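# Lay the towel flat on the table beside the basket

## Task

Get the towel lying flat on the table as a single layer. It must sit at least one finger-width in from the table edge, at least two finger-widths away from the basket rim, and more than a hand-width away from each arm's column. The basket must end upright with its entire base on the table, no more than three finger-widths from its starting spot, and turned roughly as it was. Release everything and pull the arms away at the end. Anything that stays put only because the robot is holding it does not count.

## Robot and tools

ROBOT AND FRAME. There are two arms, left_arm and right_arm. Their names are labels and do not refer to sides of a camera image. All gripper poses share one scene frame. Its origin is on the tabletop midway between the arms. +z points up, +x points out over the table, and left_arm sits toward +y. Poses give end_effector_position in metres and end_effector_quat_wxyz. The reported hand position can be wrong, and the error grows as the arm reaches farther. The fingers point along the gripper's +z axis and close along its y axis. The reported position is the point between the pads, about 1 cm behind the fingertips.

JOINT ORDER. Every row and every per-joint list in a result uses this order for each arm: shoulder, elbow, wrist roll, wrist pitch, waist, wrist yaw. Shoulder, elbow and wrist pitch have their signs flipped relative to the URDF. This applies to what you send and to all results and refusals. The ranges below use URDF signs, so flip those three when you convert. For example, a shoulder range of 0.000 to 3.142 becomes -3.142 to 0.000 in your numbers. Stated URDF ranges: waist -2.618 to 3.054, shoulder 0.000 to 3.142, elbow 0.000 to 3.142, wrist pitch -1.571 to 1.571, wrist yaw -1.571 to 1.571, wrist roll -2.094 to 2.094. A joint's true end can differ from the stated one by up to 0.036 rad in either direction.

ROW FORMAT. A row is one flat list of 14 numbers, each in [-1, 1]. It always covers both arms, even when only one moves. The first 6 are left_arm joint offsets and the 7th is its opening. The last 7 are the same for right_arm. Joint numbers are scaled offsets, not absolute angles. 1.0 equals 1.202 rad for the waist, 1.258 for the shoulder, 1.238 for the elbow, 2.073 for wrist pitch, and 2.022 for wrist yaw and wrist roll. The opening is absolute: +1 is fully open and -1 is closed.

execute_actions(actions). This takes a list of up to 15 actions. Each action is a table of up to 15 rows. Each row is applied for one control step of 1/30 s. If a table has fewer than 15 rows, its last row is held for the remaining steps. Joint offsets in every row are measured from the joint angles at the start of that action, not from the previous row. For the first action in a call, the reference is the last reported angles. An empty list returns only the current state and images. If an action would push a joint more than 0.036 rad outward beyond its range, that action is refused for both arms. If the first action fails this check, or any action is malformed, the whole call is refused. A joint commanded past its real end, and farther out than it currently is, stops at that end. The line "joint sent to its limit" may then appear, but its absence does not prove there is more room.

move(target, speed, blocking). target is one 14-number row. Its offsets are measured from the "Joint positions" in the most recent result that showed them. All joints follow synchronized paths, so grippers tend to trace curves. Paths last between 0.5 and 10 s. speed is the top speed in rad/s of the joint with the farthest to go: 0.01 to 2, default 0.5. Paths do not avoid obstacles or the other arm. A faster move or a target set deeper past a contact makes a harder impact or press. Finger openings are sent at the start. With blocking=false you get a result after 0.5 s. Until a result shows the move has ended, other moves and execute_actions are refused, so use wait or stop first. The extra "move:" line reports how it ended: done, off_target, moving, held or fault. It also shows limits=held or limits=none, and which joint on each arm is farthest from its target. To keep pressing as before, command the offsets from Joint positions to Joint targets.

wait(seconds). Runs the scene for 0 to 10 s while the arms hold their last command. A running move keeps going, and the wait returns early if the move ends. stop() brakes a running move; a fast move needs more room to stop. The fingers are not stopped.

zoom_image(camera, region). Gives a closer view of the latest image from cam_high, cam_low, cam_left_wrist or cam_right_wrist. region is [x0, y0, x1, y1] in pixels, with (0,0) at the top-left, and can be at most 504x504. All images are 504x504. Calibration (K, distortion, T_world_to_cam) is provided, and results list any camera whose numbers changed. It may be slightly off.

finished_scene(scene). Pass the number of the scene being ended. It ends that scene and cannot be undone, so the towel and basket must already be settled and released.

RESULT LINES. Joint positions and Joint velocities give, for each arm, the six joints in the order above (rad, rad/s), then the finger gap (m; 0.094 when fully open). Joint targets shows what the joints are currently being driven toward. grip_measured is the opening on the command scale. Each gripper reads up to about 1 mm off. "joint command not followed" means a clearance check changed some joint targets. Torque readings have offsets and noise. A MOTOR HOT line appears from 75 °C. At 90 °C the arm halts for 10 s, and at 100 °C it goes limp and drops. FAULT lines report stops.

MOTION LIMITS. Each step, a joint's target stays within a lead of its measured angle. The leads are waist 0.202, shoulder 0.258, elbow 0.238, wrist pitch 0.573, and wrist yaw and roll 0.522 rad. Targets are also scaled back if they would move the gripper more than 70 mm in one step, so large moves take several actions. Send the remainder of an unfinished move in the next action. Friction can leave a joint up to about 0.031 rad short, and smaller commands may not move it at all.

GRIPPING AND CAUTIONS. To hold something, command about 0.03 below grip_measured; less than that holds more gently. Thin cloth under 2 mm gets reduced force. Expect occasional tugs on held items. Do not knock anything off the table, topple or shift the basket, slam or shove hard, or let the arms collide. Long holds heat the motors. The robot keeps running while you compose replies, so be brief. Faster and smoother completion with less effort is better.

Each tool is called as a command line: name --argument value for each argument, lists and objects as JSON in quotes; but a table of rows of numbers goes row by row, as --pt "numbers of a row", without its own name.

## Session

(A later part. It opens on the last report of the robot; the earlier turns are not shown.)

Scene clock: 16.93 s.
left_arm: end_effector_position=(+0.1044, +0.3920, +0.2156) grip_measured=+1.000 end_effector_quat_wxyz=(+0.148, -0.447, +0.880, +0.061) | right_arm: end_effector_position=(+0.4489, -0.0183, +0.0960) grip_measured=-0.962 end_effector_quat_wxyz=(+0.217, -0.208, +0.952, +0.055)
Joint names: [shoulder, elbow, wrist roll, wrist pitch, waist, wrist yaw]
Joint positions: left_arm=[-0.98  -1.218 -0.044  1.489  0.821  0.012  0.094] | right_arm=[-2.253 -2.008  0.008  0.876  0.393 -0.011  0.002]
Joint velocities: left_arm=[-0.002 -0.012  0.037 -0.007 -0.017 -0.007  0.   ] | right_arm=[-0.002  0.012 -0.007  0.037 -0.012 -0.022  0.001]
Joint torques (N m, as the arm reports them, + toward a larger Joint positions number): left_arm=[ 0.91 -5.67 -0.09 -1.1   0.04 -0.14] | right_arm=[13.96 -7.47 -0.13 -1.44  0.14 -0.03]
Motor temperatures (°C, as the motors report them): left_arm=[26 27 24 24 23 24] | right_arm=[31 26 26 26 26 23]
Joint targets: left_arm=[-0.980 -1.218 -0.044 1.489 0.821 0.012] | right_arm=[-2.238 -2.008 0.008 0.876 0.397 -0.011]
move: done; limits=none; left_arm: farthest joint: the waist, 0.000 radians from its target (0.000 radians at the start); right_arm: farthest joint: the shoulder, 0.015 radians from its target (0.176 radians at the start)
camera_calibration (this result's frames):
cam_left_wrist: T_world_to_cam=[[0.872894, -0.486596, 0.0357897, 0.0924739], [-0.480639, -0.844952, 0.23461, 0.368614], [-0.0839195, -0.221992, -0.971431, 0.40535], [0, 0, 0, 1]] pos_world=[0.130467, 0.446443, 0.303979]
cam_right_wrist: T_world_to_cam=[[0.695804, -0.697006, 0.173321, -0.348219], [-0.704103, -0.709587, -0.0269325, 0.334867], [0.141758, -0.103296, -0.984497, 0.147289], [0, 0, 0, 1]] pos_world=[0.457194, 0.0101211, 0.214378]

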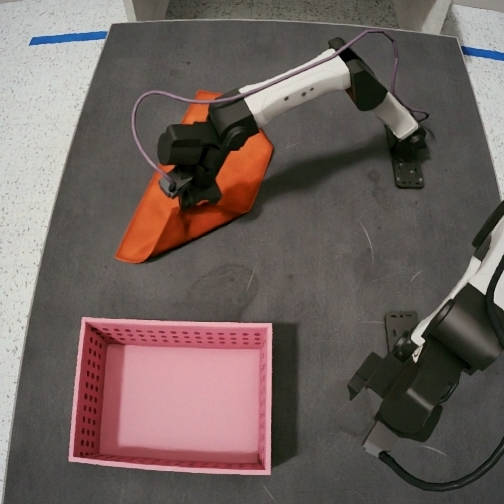

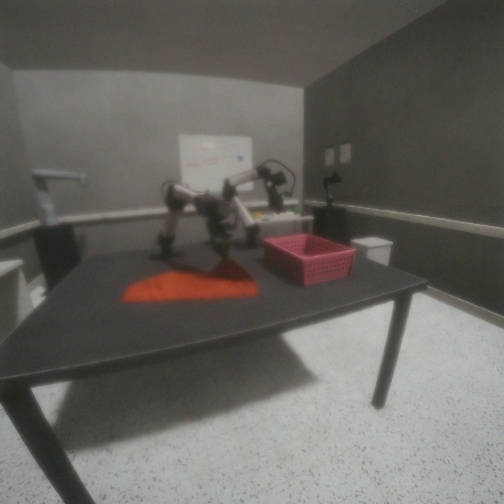

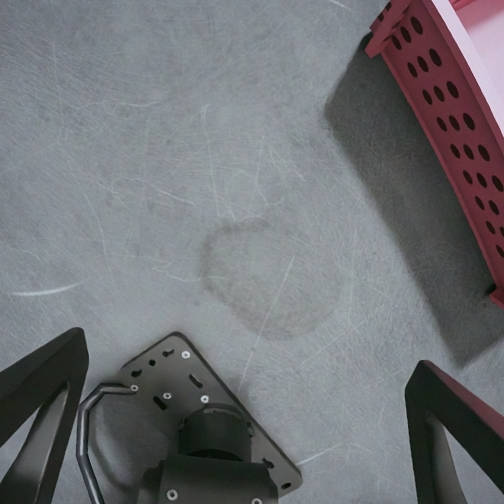

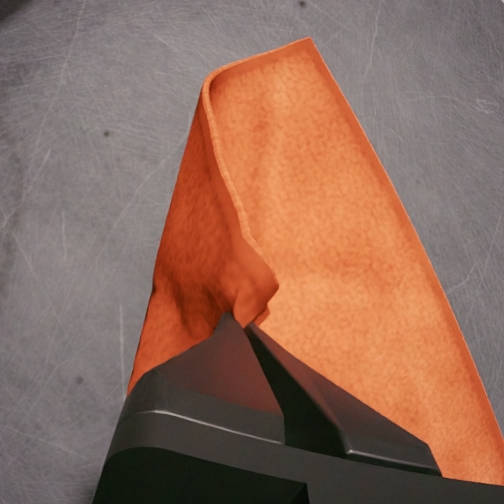

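Holding. Target waist ≈0.68, release at about 5 cm.

move --target '[0,0,0,0,0,0,1,0,0,0,0,0.14,0,-1]' --speed 0.25

move --target '[0,0,0,0,0,0,1,-0.08,0,0,0,0.11,0,-1]' --speed 0.2

move --target '[0,0,0,0,0,0,1,0,0,0,0,0,0,-0.3]'

move --target '[0,0,0,0,0,0,1,0.6,0.4,0,0.1,0,0,0]'

Scene clock: 18.10 s.
left_arm: end_effector_position=(+0.1044, +0.3920, +0.2156) grip_measured=+1.000 end_effector_quat_wxyz=(+0.148, -0.447, +0.880, +0.061) | right_arm: end_effector_position=(+0.4039, +0.0600, +0.0960) grip_measured=-0.962 end_effector_quat_wxyz=(+0.211, -0.286, +0.932, +0.072)
Joint names: [shoulder, elbow, wrist roll, wrist pitch, waist, wrist yaw]
Joint positions: left_arm=[-0.98  -1.218 -0.044  1.489  0.821  0.012  0.094] | right_arm=[-2.253 -2.008  0.008  0.876  0.559 -0.011  0.002]
Joint velocities: left_arm=[ 0.012  0.002 -0.007  0.051 -0.022  0.066  0.   ] | right_arm=[-0.002  0.022 -0.11   0.022  0.002 -0.007 -0.   ]
Joint torques (N m, as the arm reports them, + toward a larger Joint positions number): left_arm=[ 0.91 -5.67 -0.09 -1.1   0.06 -0.14] | right_arm=[12.71 -7.45 -0.13 -1.43  0.05 -0.04]
Motor temperatures (°C, as the motors report them): left_arm=[26 27 24 24 23 24] | right_arm=[32 26 26 26 26 23]
Joint targets: left_arm=[-0.980 -1.218 -0.044 1.489 0.821 0.012] | right_arm=[-2.253 -2.008 0.008 0.876 0.561 -0.011]
move: done; limits=none; left_arm: farthest joint: the waist, 0.000 radians from its target (0.000 radians at the start); right_arm: farthest joint: the waist, 0.003 radians from its target (0.168 radians at the start)
camera_calibration (this result's frames):
cam_left_wrist: T_world_to_cam=[[0.872894, -0.486596, 0.0357897, 0.0924739], [-0.480639, -0.844952, 0.23461, 0.368614], [-0.0839195, -0.221992, -0.971431, 0.40535], [0, 0, 0, 1]] pos_world=[0.130467, 0.446443, 0.303979]
cam_right_wrist: T_world_to_cam=[[0.80116, -0.572803, 0.173321, -0.312378], [-0.577532, -0.815924, -0.0269325, 0.313952], [0.156843, -0.078521, -0.984497, 0.154171], [0, 0, 0, 1]] pos_world=[0.407401, 0.0893348, 0.214378]

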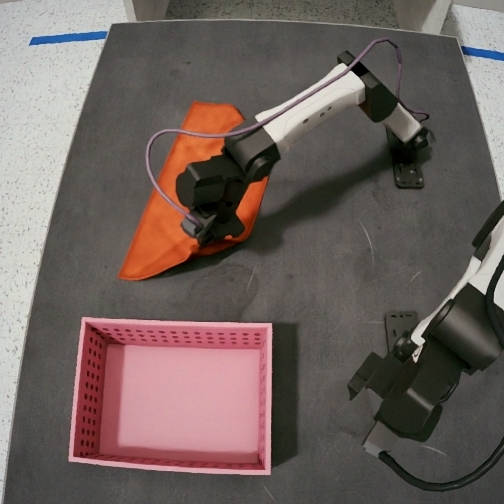

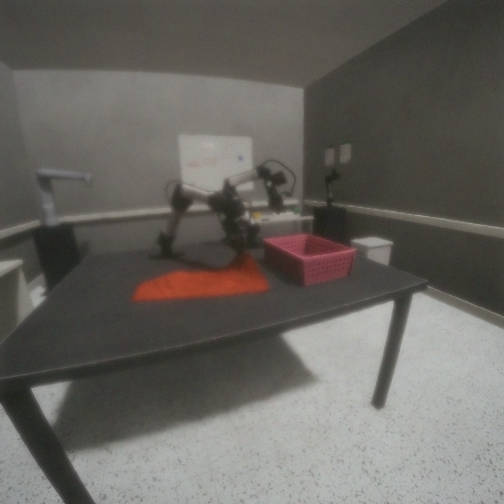

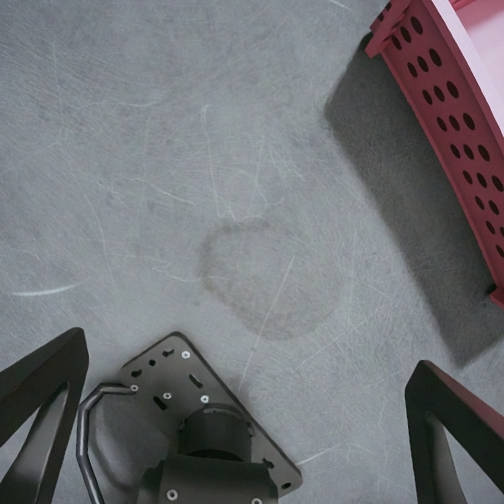

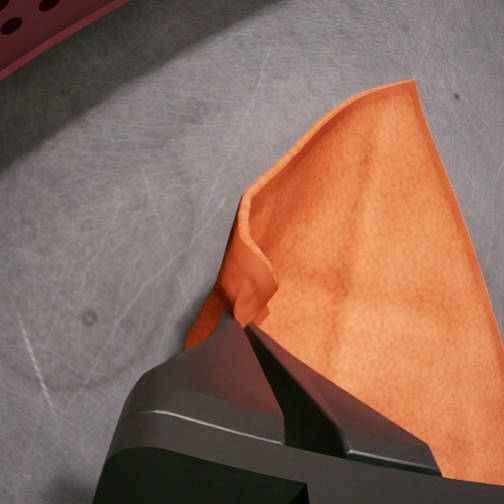

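Scene clock: 19.17 s.
left_arm: end_effector_position=(+0.1044, +0.3920, +0.2156) grip_measured=+1.000 end_effector_quat_wxyz=(+0.148, -0.447, +0.880, +0.061) | right_arm: end_effector_position=(+0.3580, +0.1122, +0.0496) grip_measured=-0.962 end_effector_quat_wxyz=(+0.166, -0.348, +0.920, +0.070)
Joint names: [shoulder, elbow, wrist roll, wrist pitch, waist, wrist yaw]
Joint positions: left_arm=[-0.98  -1.218 -0.044  1.489  0.821  0.012  0.094] | right_arm=[-2.341 -2.008  0.008  0.876  0.687 -0.011  0.002]
Joint velocities: left_arm=[ 0.012 -0.002 -0.007  0.081  0.002  0.051  0.   ] | right_arm=[-0.002  0.007  0.007  0.022 -0.027  0.007  0.   ]
Joint torques (N m, as the arm reports them, + toward a larger Joint positions number): left_arm=[ 0.91 -5.67 -0.09 -1.1   0.05 -0.14] | right_arm=[12.27 -7.21 -0.13 -1.25  0.23 -0.02]
Motor temperatures (°C, as the motors report them): left_arm=[26 27 24 24 23 24] | right_arm=[32 26 26 26 26 23]
Joint targets: left_arm=[-0.980 -1.218 -0.044 1.489 0.821 0.012] | right_arm=[-2.354 -2.008 0.008 0.876 0.691 -0.011]
move: done; limits=none; left_arm: farthest joint: the waist, 0.000 radians from its target (0.000 radians at the start); right_arm: farthest joint: the shoulder, 0.012 radians from its target (0.101 radians at the start)
camera_calibration (this result's frames):
cam_left_wrist: T_world_to_cam=[[0.872894, -0.486596, 0.0357897, 0.0924739], [-0.480639, -0.844952, 0.23461, 0.368614], [-0.0839195, -0.221992, -0.971431, 0.40535], [0, 0, 0, 1]] pos_world=[0.130467, 0.446443, 0.303979]
cam_right_wrist: T_world_to_cam=[[0.878072, -0.456701, 0.142877, -0.276672], [-0.467874, -0.882016, 0.0560576, 0.292903], [0.100418, -0.116071, -0.988152, 0.144389], [0, 0, 0, 1]] pos_world=[0.365481, 0.148748, 0.165789]

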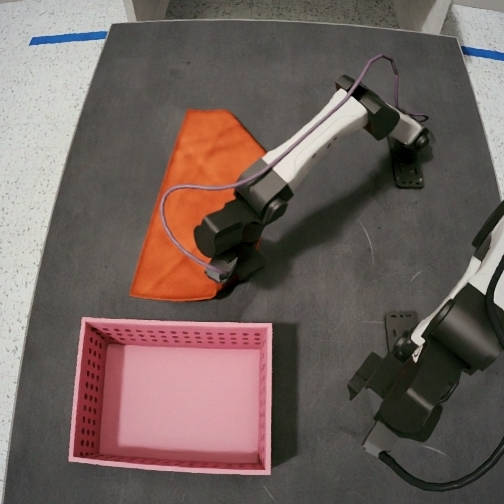

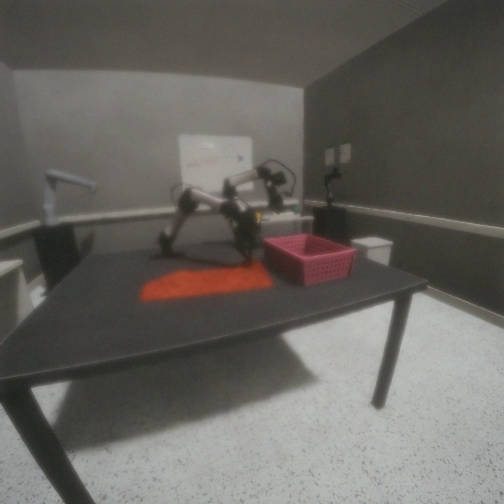

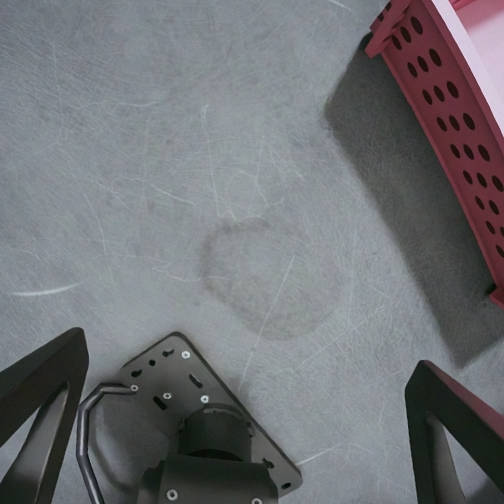

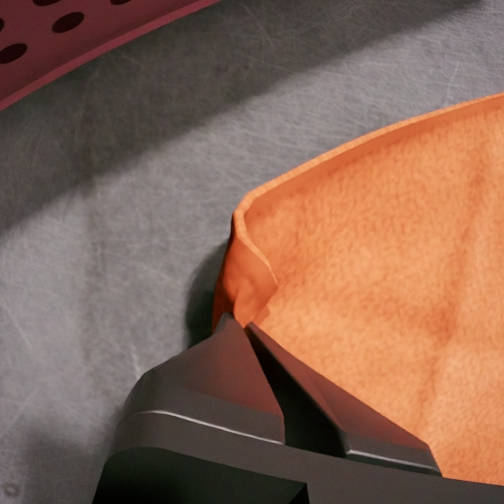

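Scene clock: 19.67 s.
left_arm: end_effector_position=(+0.1044, +0.3920, +0.2156) grip_measured=+1.000 end_effector_quat_wxyz=(+0.148, -0.447, +0.880, +0.061) | right_arm: end_effector_position=(+0.3580, +0.1122, +0.0496) grip_measured=-0.302 end_effector_quat_wxyz=(+0.166, -0.348, +0.920, +0.070)
Joint names: [shoulder, elbow, wrist roll, wrist pitch, waist, wrist yaw]
Joint positions: left_arm=[-0.98  -1.218 -0.044  1.489  0.821  0.012  0.094] | right_arm=[-2.341 -2.008  0.008  0.876  0.687 -0.011  0.033]
Joint velocities: left_arm=[-0.002  0.022  0.051  0.007 -0.027 -0.066  0.   ] | right_arm=[-0.022  0.007 -0.007  0.051  0.017 -0.022 -0.001]
Joint torques (N m, as the arm reports them, + toward a larger Joint positions number): left_arm=[ 0.92 -5.67 -0.09 -1.1   0.05 -0.14] | right_arm=[13.16 -7.29 -0.13 -1.25 -0.21 -0.03]
Motor temperatures (°C, as the motors report them): left_arm=[26 27 24 24 23 24] | right_arm=[32 26 26 26 26 23]
Joint targets: left_arm=[-0.980 -1.218 -0.044 1.489 0.821 0.012] | right_arm=[-2.341 -2.008 0.008 0.876 0.687 -0.011]
move: done; limits=none; left_arm: farthest joint: the waist, 0.000 radians from its target (0.000 radians at the start); right_arm: farthest joint: the waist, 0.000 radians from its target (0.000 radians at the start)
camera_calibration (this result's frames):
cam_left_wrist: T_world_to_cam=[[0.872894, -0.486596, 0.0357897, 0.0924739], [-0.480639, -0.844952, 0.23461, 0.368614], [-0.0839195, -0.221992, -0.971431, 0.40535], [0, 0, 0, 1]] pos_world=[0.130467, 0.446443, 0.303979]
cam_right_wrist: T_world_to_cam=[[0.878072, -0.456701, 0.142877, -0.276672], [-0.467874, -0.882016, 0.0560576, 0.292903], [0.100418, -0.116071, -0.988152, 0.144389], [0, 0, 0, 1]] pos_world=[0.365481, 0.148748, 0.165789]

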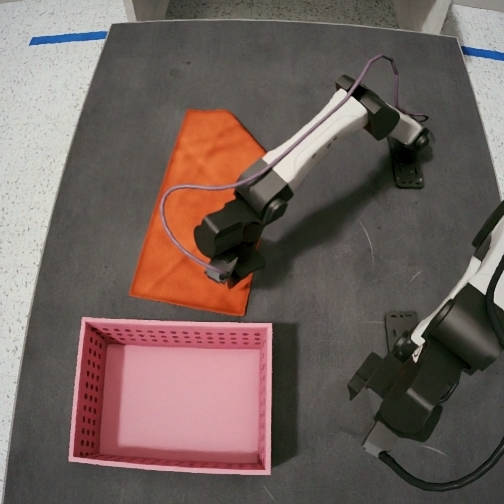

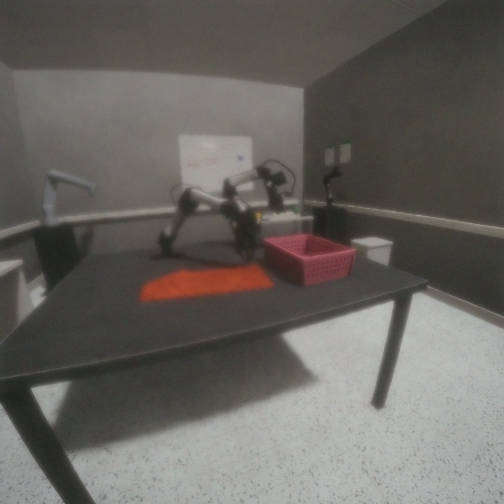

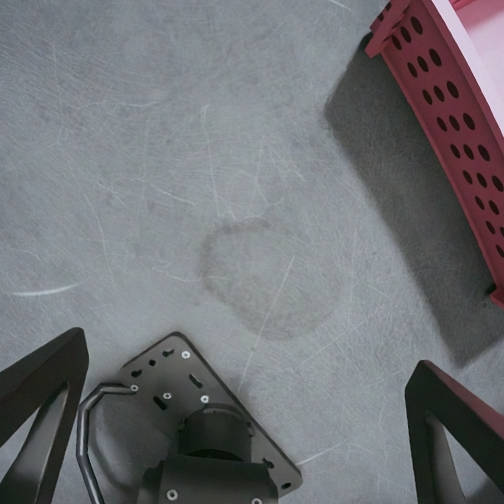

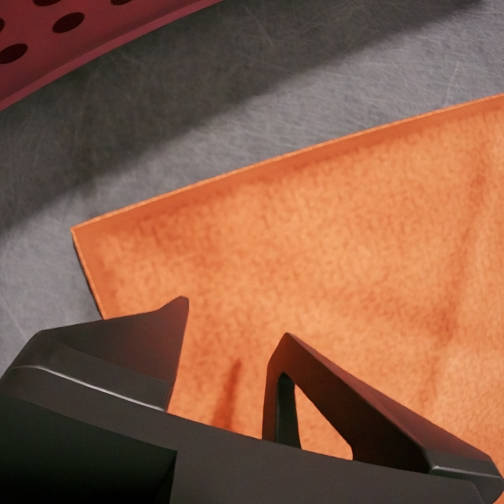

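Scene clock: 21.70 s.
left_arm: end_effector_position=(+0.1044, +0.3920, +0.2156) grip_measured=+1.000 end_effector_quat_wxyz=(+0.148, -0.447, +0.880, +0.061) | right_arm: end_effector_position=(+0.2381, +0.0052, +0.2014) grip_measured=-0.002 end_effector_quat_wxyz=(+0.204, -0.345, +0.912, +0.085)
Joint names: [shoulder, elbow, wrist roll, wrist pitch, waist, wrist yaw]
Joint positions: left_arm=[-0.98  -1.218 -0.044  1.489  0.821  0.012  0.094] | right_arm=[-1.599 -1.542  0.008  1.068  0.687 -0.011  0.047]
Joint velocities: left_arm=[-0.007 -0.017 -0.037 -0.037 -0.012  0.007  0.   ] | right_arm=[-0.007 -0.007  0.007 -0.007 -0.002 -0.037  0.001]
Joint torques (N m, as the arm reports them, + toward a larger Joint positions number): left_arm=[ 0.91 -5.67 -0.09 -1.1   0.05 -0.14] | right_arm=[ 8.03 -5.18 -0.13 -1.28 -0.15 -0.03]
Motor temperatures (°C, as the motors report them): left_arm=[26 27 24 24 23 24] | right_arm=[33 26 26 26 26 23]
Joint targets: left_arm=[-0.980 -1.218 -0.044 1.489 0.821 0.012] | right_arm=[-1.586 -1.513 0.008 1.083 0.687 -0.011]
move: off_target (right_arm); limits=none; left_arm: farthest joint: the waist, 0.000 radians from its target (0.000 radians at the start); right_arm: farthest joint: the elbow, 0.029 radians from its target (0.496 radians at the start)
camera_calibration (this result's frames):
cam_left_wrist: T_world_to_cam=[[0.872894, -0.486596, 0.0357897, 0.0924739], [-0.480639, -0.844952, 0.23461, 0.368614], [-0.0839195, -0.221992, -0.971431, 0.40535], [0, 0, 0, 1]] pos_world=[0.130467, 0.446443, 0.303979]
cam_right_wrist: T_world_to_cam=[[0.868315, -0.465413, 0.17152, -0.245371], [-0.468933, -0.882962, -0.0219239, 0.149811], [0.161649, -0.0613944, -0.984937, 0.278488], [0, 0, 0, 1]] pos_world=[0.238294, 0.035176, 0.319663]

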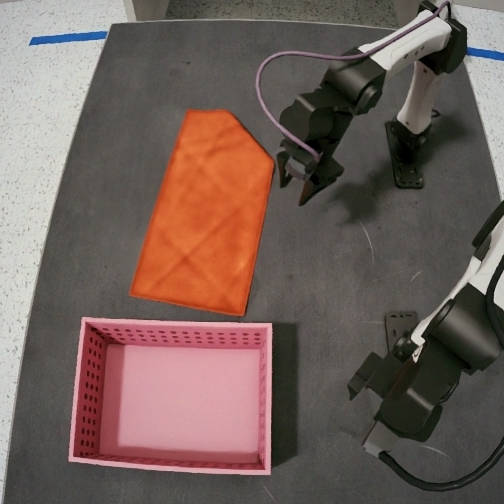

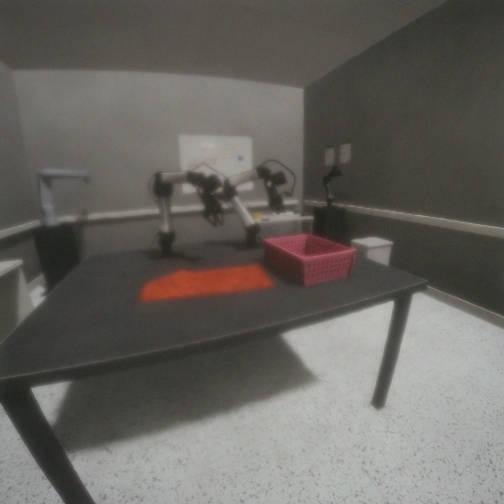

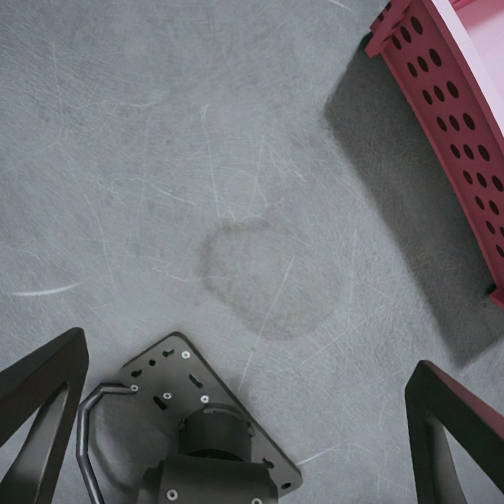

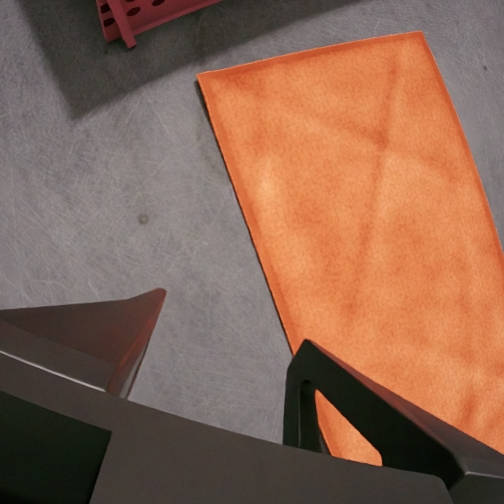

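move --target '[0,0,0,0,0,0,1,-0.335,0,-0.37,-0.04,-0.66,0,0]' --speed 0.7

Scene clock: 23.97 s.
left_arm: end_effector_position=(+0.1044, +0.3920, +0.2156) grip_measured=+1.000 end_effector_quat_wxyz=(+0.148, -0.447, +0.880, +0.061) | right_arm: end_effector_position=(+0.3567, -0.2761, +0.0500) grip_measured=-0.002 end_effector_quat_wxyz=(+0.048, -0.326, +0.944, -0.014)
Joint names: [shoulder, elbow, wrist roll, wrist pitch, waist, wrist yaw]
Joint positions: left_arm=[-0.98  -1.218 -0.044  1.489  0.821  0.012  0.094] | right_arm=[-2.012 -1.542 -0.733  1.002 -0.112 -0.012  0.047]
Joint velocities: left_arm=[ 0.007 -0.002 -0.007 -0.022  0.007 -0.051  0.   ] | right_arm=[ 0.012 -0.012  0.037  0.022  0.002 -0.051 -0.   ]
Joint torques (N m, as the arm reports them, + toward a larger Joint positions number): left_arm=[ 0.9  -5.67 -0.09 -1.1   0.06 -0.14] | right_arm=[ 9.59 -6.71 -0.2  -0.82  0.23 -0.07]
Motor temperatures (°C, as the motors report them): left_arm=[26 27 24 24 23 24] | right_arm=[33 26 26 26 26 23]
Joint targets: left_arm=[-0.980 -1.218 -0.044 1.489 0.821 0.012] | right_arm=[-2.021 -1.542 -0.740 0.986 -0.107 -0.011]
move: done; limits=none; left_arm: farthest joint: the waist, 0.000 radians from its target (0.000 radians at the start); right_arm: farthest joint: the wrist pitch, 0.017 radians from its target (0.084 radians at the start)
camera_calibration (this result's frames):
cam_left_wrist: T_world_to_cam=[[0.872894, -0.486596, 0.0357897, 0.0924739], [-0.480639, -0.844952, 0.23461, 0.368614], [-0.0839195, -0.221992, -0.971431, 0.40535], [0, 0, 0, 1]] pos_world=[0.130467, 0.446443, 0.303979]
cam_right_wrist: T_world_to_cam=[[0.866375, -0.488498, 0.103744, -0.455565], [-0.492713, -0.802273, 0.337033, -0.033453], [-0.0814093, -0.343113, -0.935759, 0.0993531], [0, 0, 0, 1]] pos_world=[0.386296, -0.215292, 0.151508]

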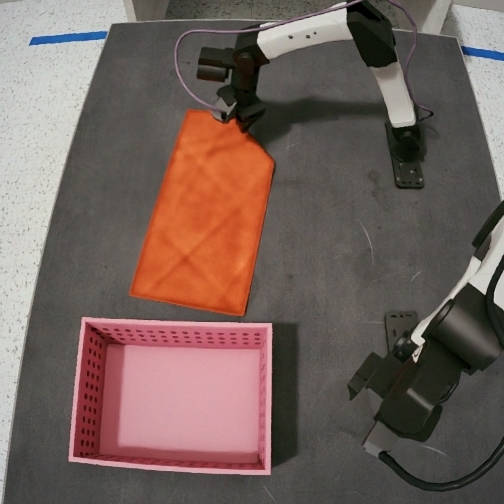

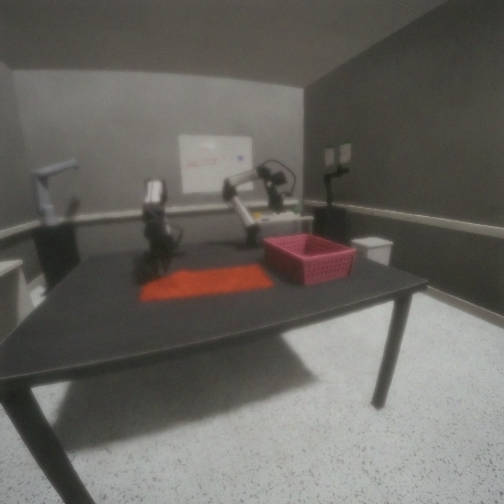

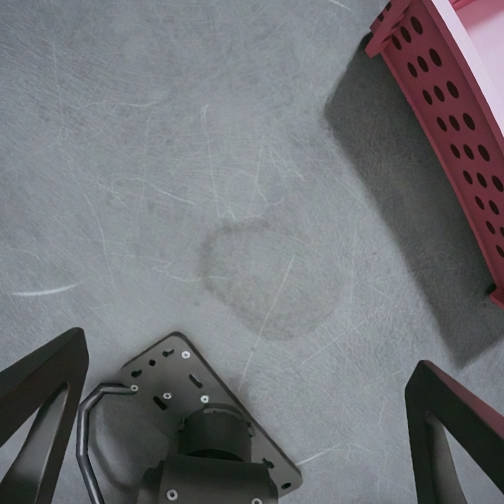

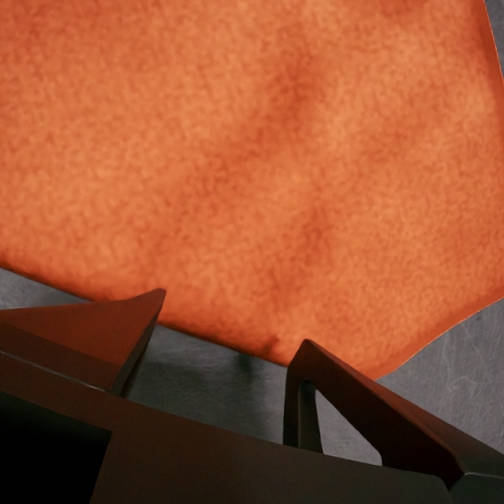

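move --target '[0,0,0,0,0,0,1,-0.095,0,0,0,0,0,-0.2]' --speed 0.15

execute_actions --actions '[[[0,0,0,0,0,0,1,-0.01,0,0,0,0,0,-0.6]],[[0,0,0,0,0,0,1,-0.01,0,0,0,0,0,-1]],[[0,0,0,0,0,0,1,0,0,0,0,0,0,-1]]]'

move --target '[0,0,0,0,0,0,1,0.3,0,0,0.12,-0.1,0,-1]' --speed 0.3

Scene clock: 25.33 s.
left_arm: end_effector_position=(+0.1044, +0.3920, +0.2156) grip_measured=+1.000 end_effector_quat_wxyz=(+0.148, -0.447, +0.880, +0.061) | right_arm: end_effector_position=(+0.3485, -0.2756, +0.0123) grip_measured=-0.198 end_effector_quat_wxyz=(+0.002, -0.326, +0.945, +0.006)
Joint names: [shoulder, elbow, wrist roll, wrist pitch, waist, wrist yaw]
Joint positions: left_arm=[-0.98  -1.218 -0.044  1.489  0.821  0.012  0.094] | right_arm=[-2.112 -1.542 -0.733  1.002 -0.112 -0.012  0.038]
Joint velocities: left_arm=[ 0.007  0.002 -0.022 -0.007 -0.007 -0.051  0.   ] | right_arm=[-0.002  0.002 -0.007 -0.022 -0.012 -0.022 -0.001]
Joint torques (N m, as the arm reports them, + toward a larger Joint positions number): left_arm=[ 0.92 -5.67 -0.09 -1.11  0.05 -0.14] | right_arm=[ 9.31 -6.45 -0.13 -0.44 -0.04 -0.07]
Motor temperatures (°C, as the motors report them): left_arm=[26 28 24 24 23 24] | right_arm=[33 27 26 26 26 23]
Joint targets: left_arm=[-0.980 -1.218 -0.044 1.489 0.821 0.012] | right_arm=[-2.132 -1.542 -0.733 1.002 -0.112 -0.012]
move: done; limits=none; left_arm: farthest joint: the waist, 0.000 radians from its target (0.000 radians at the start); right_arm: farthest joint: the shoulder, 0.020 radians from its target (0.119 radians at the start)
camera_calibration (this result's frames):
cam_left_wrist: T_world_to_cam=[[0.872894, -0.486596, 0.0357897, 0.0924739], [-0.480639, -0.844952, 0.23461, 0.368614], [-0.0839195, -0.221992, -0.971431, 0.40535], [0, 0, 0, 1]] pos_world=[0.130467, 0.446443, 0.303979]
cam_right_wrist: T_world_to_cam=[[0.872412, -0.488571, 0.0139669, -0.445303], [-0.456832, -0.804911, 0.378712, -0.0380649], [-0.173785, -0.336773, -0.925409, 0.097403], [0, 0, 0, 1]] pos_world=[0.388026, -0.215398, 0.110773]

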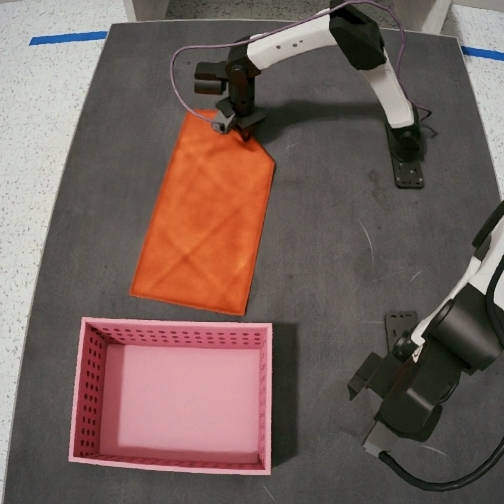

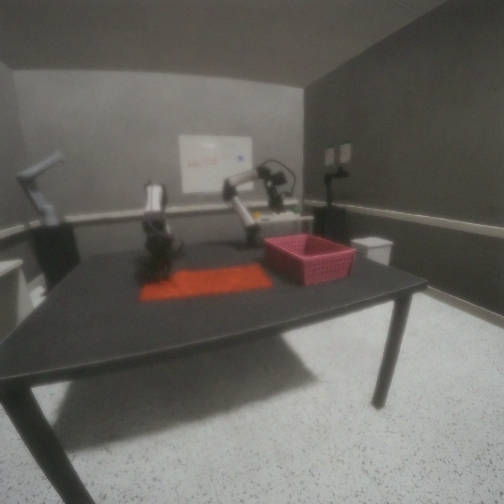

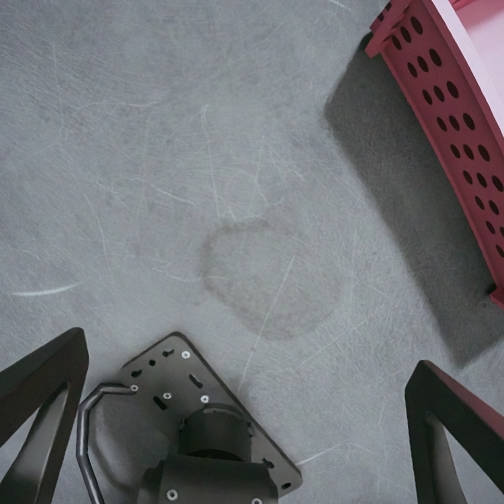

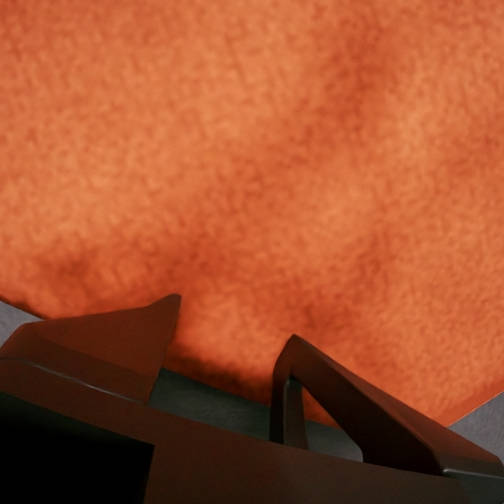

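Scene clock: 26.83 s.
left_arm: end_effector_position=(+0.1044, +0.3920, +0.2156) grip_measured=+1.000 end_effector_quat_wxyz=(+0.148, -0.447, +0.880, +0.061) | right_arm: end_effector_position=(+0.3485, -0.2756, +0.0123) grip_measured=-0.993 end_effector_quat_wxyz=(+0.002, -0.326, +0.945, +0.006)
Joint names: [shoulder, elbow, wrist roll, wrist pitch, waist, wrist yaw]
Joint positions: left_arm=[-0.98  -1.218 -0.044  1.489  0.821  0.012  0.094] | right_arm=[-2.112 -1.542 -0.733  1.002 -0.112 -0.012  0.   ]
Joint velocities: left_arm=[ 0.007  0.007 -0.051 -0.037  0.002 -0.022  0.   ] | right_arm=[ 0.002 -0.002 -0.037  0.007 -0.002  0.066 -0.001]
Joint torques (N m, as the arm reports them, + toward a larger Joint positions number): left_arm=[ 0.91 -5.68 -0.09 -1.1   0.04 -0.14] | right_arm=[10.66 -6.39 -0.13 -0.42 -0.15 -0.07]
Motor temperatures (°C, as the motors report them): left_arm=[26 28 24 24 23 24] | right_arm=[34 27 26 26 26 23]
Joint targets: left_arm=[-0.980 -1.218 -0.044 1.489 0.821 0.012] | right_arm=[-2.112 -1.542 -0.733 1.002 -0.112 -0.012]
camera_calibration (this result's frames):
cam_left_wrist: T_world_to_cam=[[0.872894, -0.486596, 0.0357897, 0.0924739], [-0.480639, -0.844952, 0.23461, 0.368614], [-0.0839195, -0.221992, -0.971431, 0.40535], [0, 0, 0, 1]] pos_world=[0.130467, 0.446443, 0.303979]
cam_right_wrist: T_world_to_cam=[[0.872412, -0.488571, 0.0139669, -0.445303], [-0.456832, -0.804911, 0.378712, -0.0380649], [-0.173785, -0.336773, -0.925409, 0.097403], [0, 0, 0, 1]] pos_world=[0.388026, -0.215398, 0.110773]

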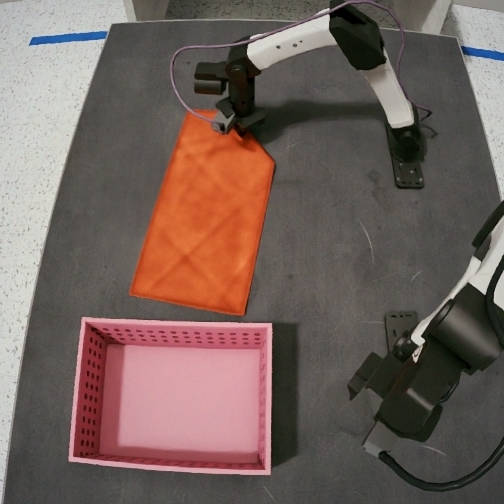

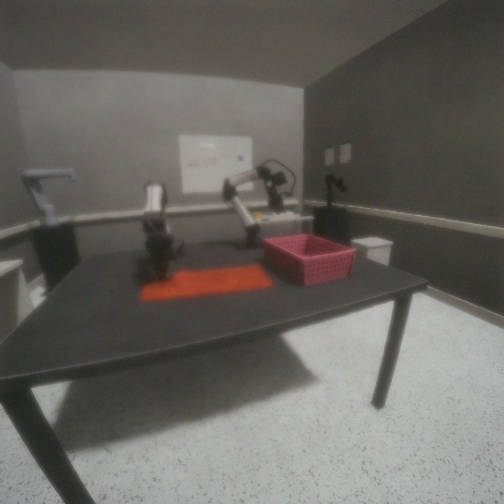

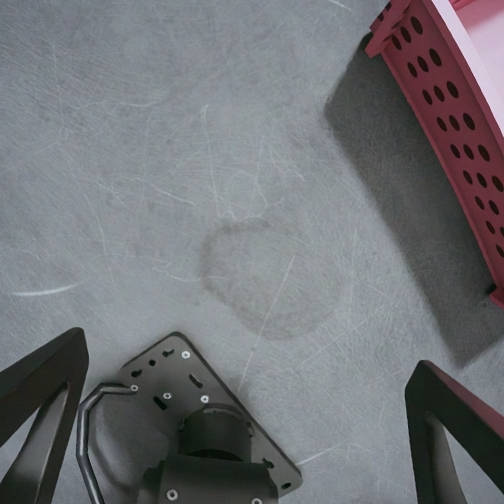

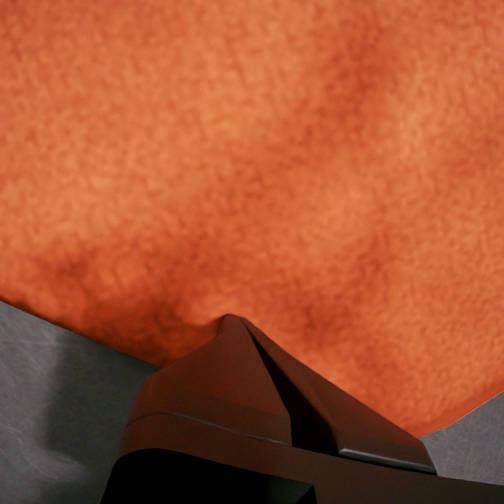

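Scene clock: 28.67 s.
left_arm: end_effector_position=(+0.1044, +0.3920, +0.2156) grip_measured=+1.000 end_effector_quat_wxyz=(+0.148, -0.447, +0.880, +0.061) | right_arm: end_effector_position=(+0.3002, -0.3110, +0.1382) grip_measured=-0.993 end_effector_quat_wxyz=(+0.061, -0.273, +0.960, -0.023)
Joint names: [shoulder, elbow, wrist roll, wrist pitch, waist, wrist yaw]
Joint positions: left_arm=[-0.98  -1.218 -0.044  1.489  0.821  0.012  0.094] | right_arm=[-1.748 -1.542 -0.733  1.235 -0.222 -0.012  0.   ]
Joint velocities: left_arm=[ 0.012  0.002  0.022  0.022  0.017 -0.051  0.   ] | right_arm=[-0.007 -0.012  0.095 -0.022 -0.007 -0.022 -0.   ]
Joint torques (N m, as the arm reports them, + toward a larger Joint positions number): left_arm=[ 0.91 -5.67 -0.09 -1.1   0.05 -0.14] | right_arm=[ 9.05 -6.89 -0.13 -0.58 -0.92 -0.07]
Motor temperatures (°C, as the motors report them): left_arm=[26 28 24 24 23 24] | right_arm=[34 27 26 26 26 23]
Joint targets: left_arm=[-0.980 -1.218 -0.044 1.489 0.821 0.012] | right_arm=[-1.735 -1.542 -0.733 1.250 -0.232 -0.012]
move: done; limits=none; left_arm: farthest joint: the waist, 0.000 radians from its target (0.000 radians at the start); right_arm: farthest joint: the wrist pitch, 0.016 radians from its target (0.249 radians at the start)
camera_calibration (this result's frames):
cam_left_wrist: T_world_to_cam=[[0.872894, -0.486596, 0.0357897, 0.0924739], [-0.480639, -0.844952, 0.23461, 0.368614], [-0.0839195, -0.221992, -0.971431, 0.40535], [0, 0, 0, 1]] pos_world=[0.130467, 0.446443, 0.303979]
cam_right_wrist: T_world_to_cam=[[0.803694, -0.580184, 0.132147, -0.446427], [-0.588275, -0.74131, 0.323098, -0.0694572], [-0.0894943, -0.33741, -0.937094, 0.169735], [0, 0, 0, 1]] pos_world=[0.333121, -0.253229, 0.240493]

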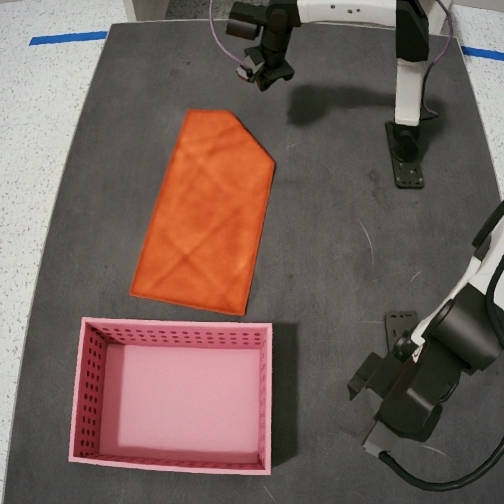

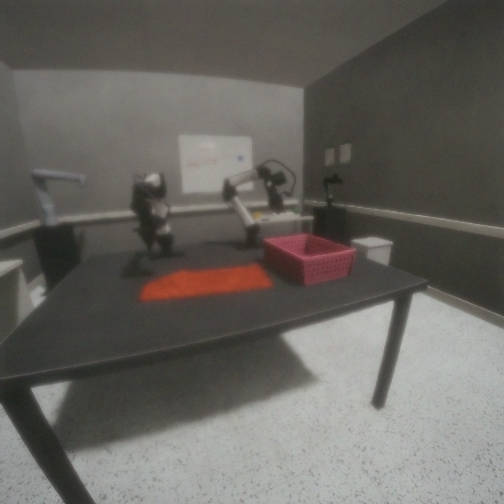

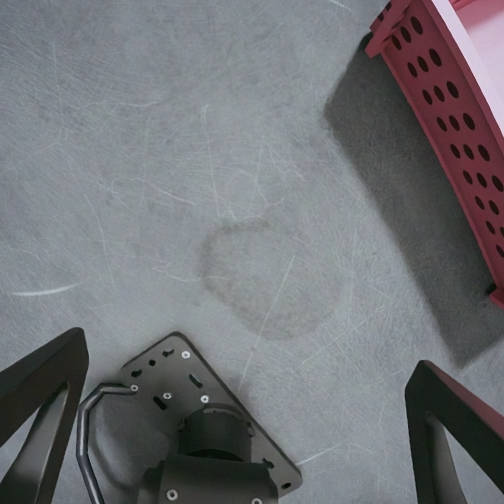

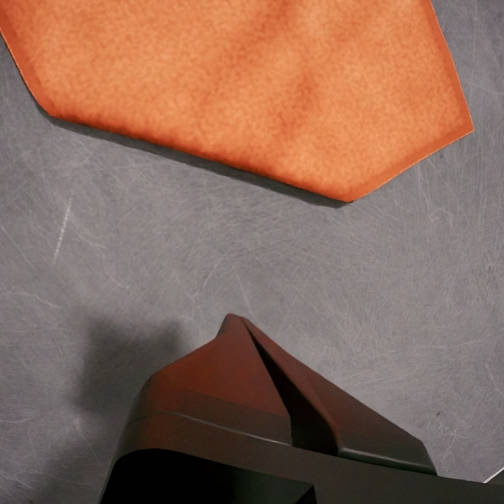

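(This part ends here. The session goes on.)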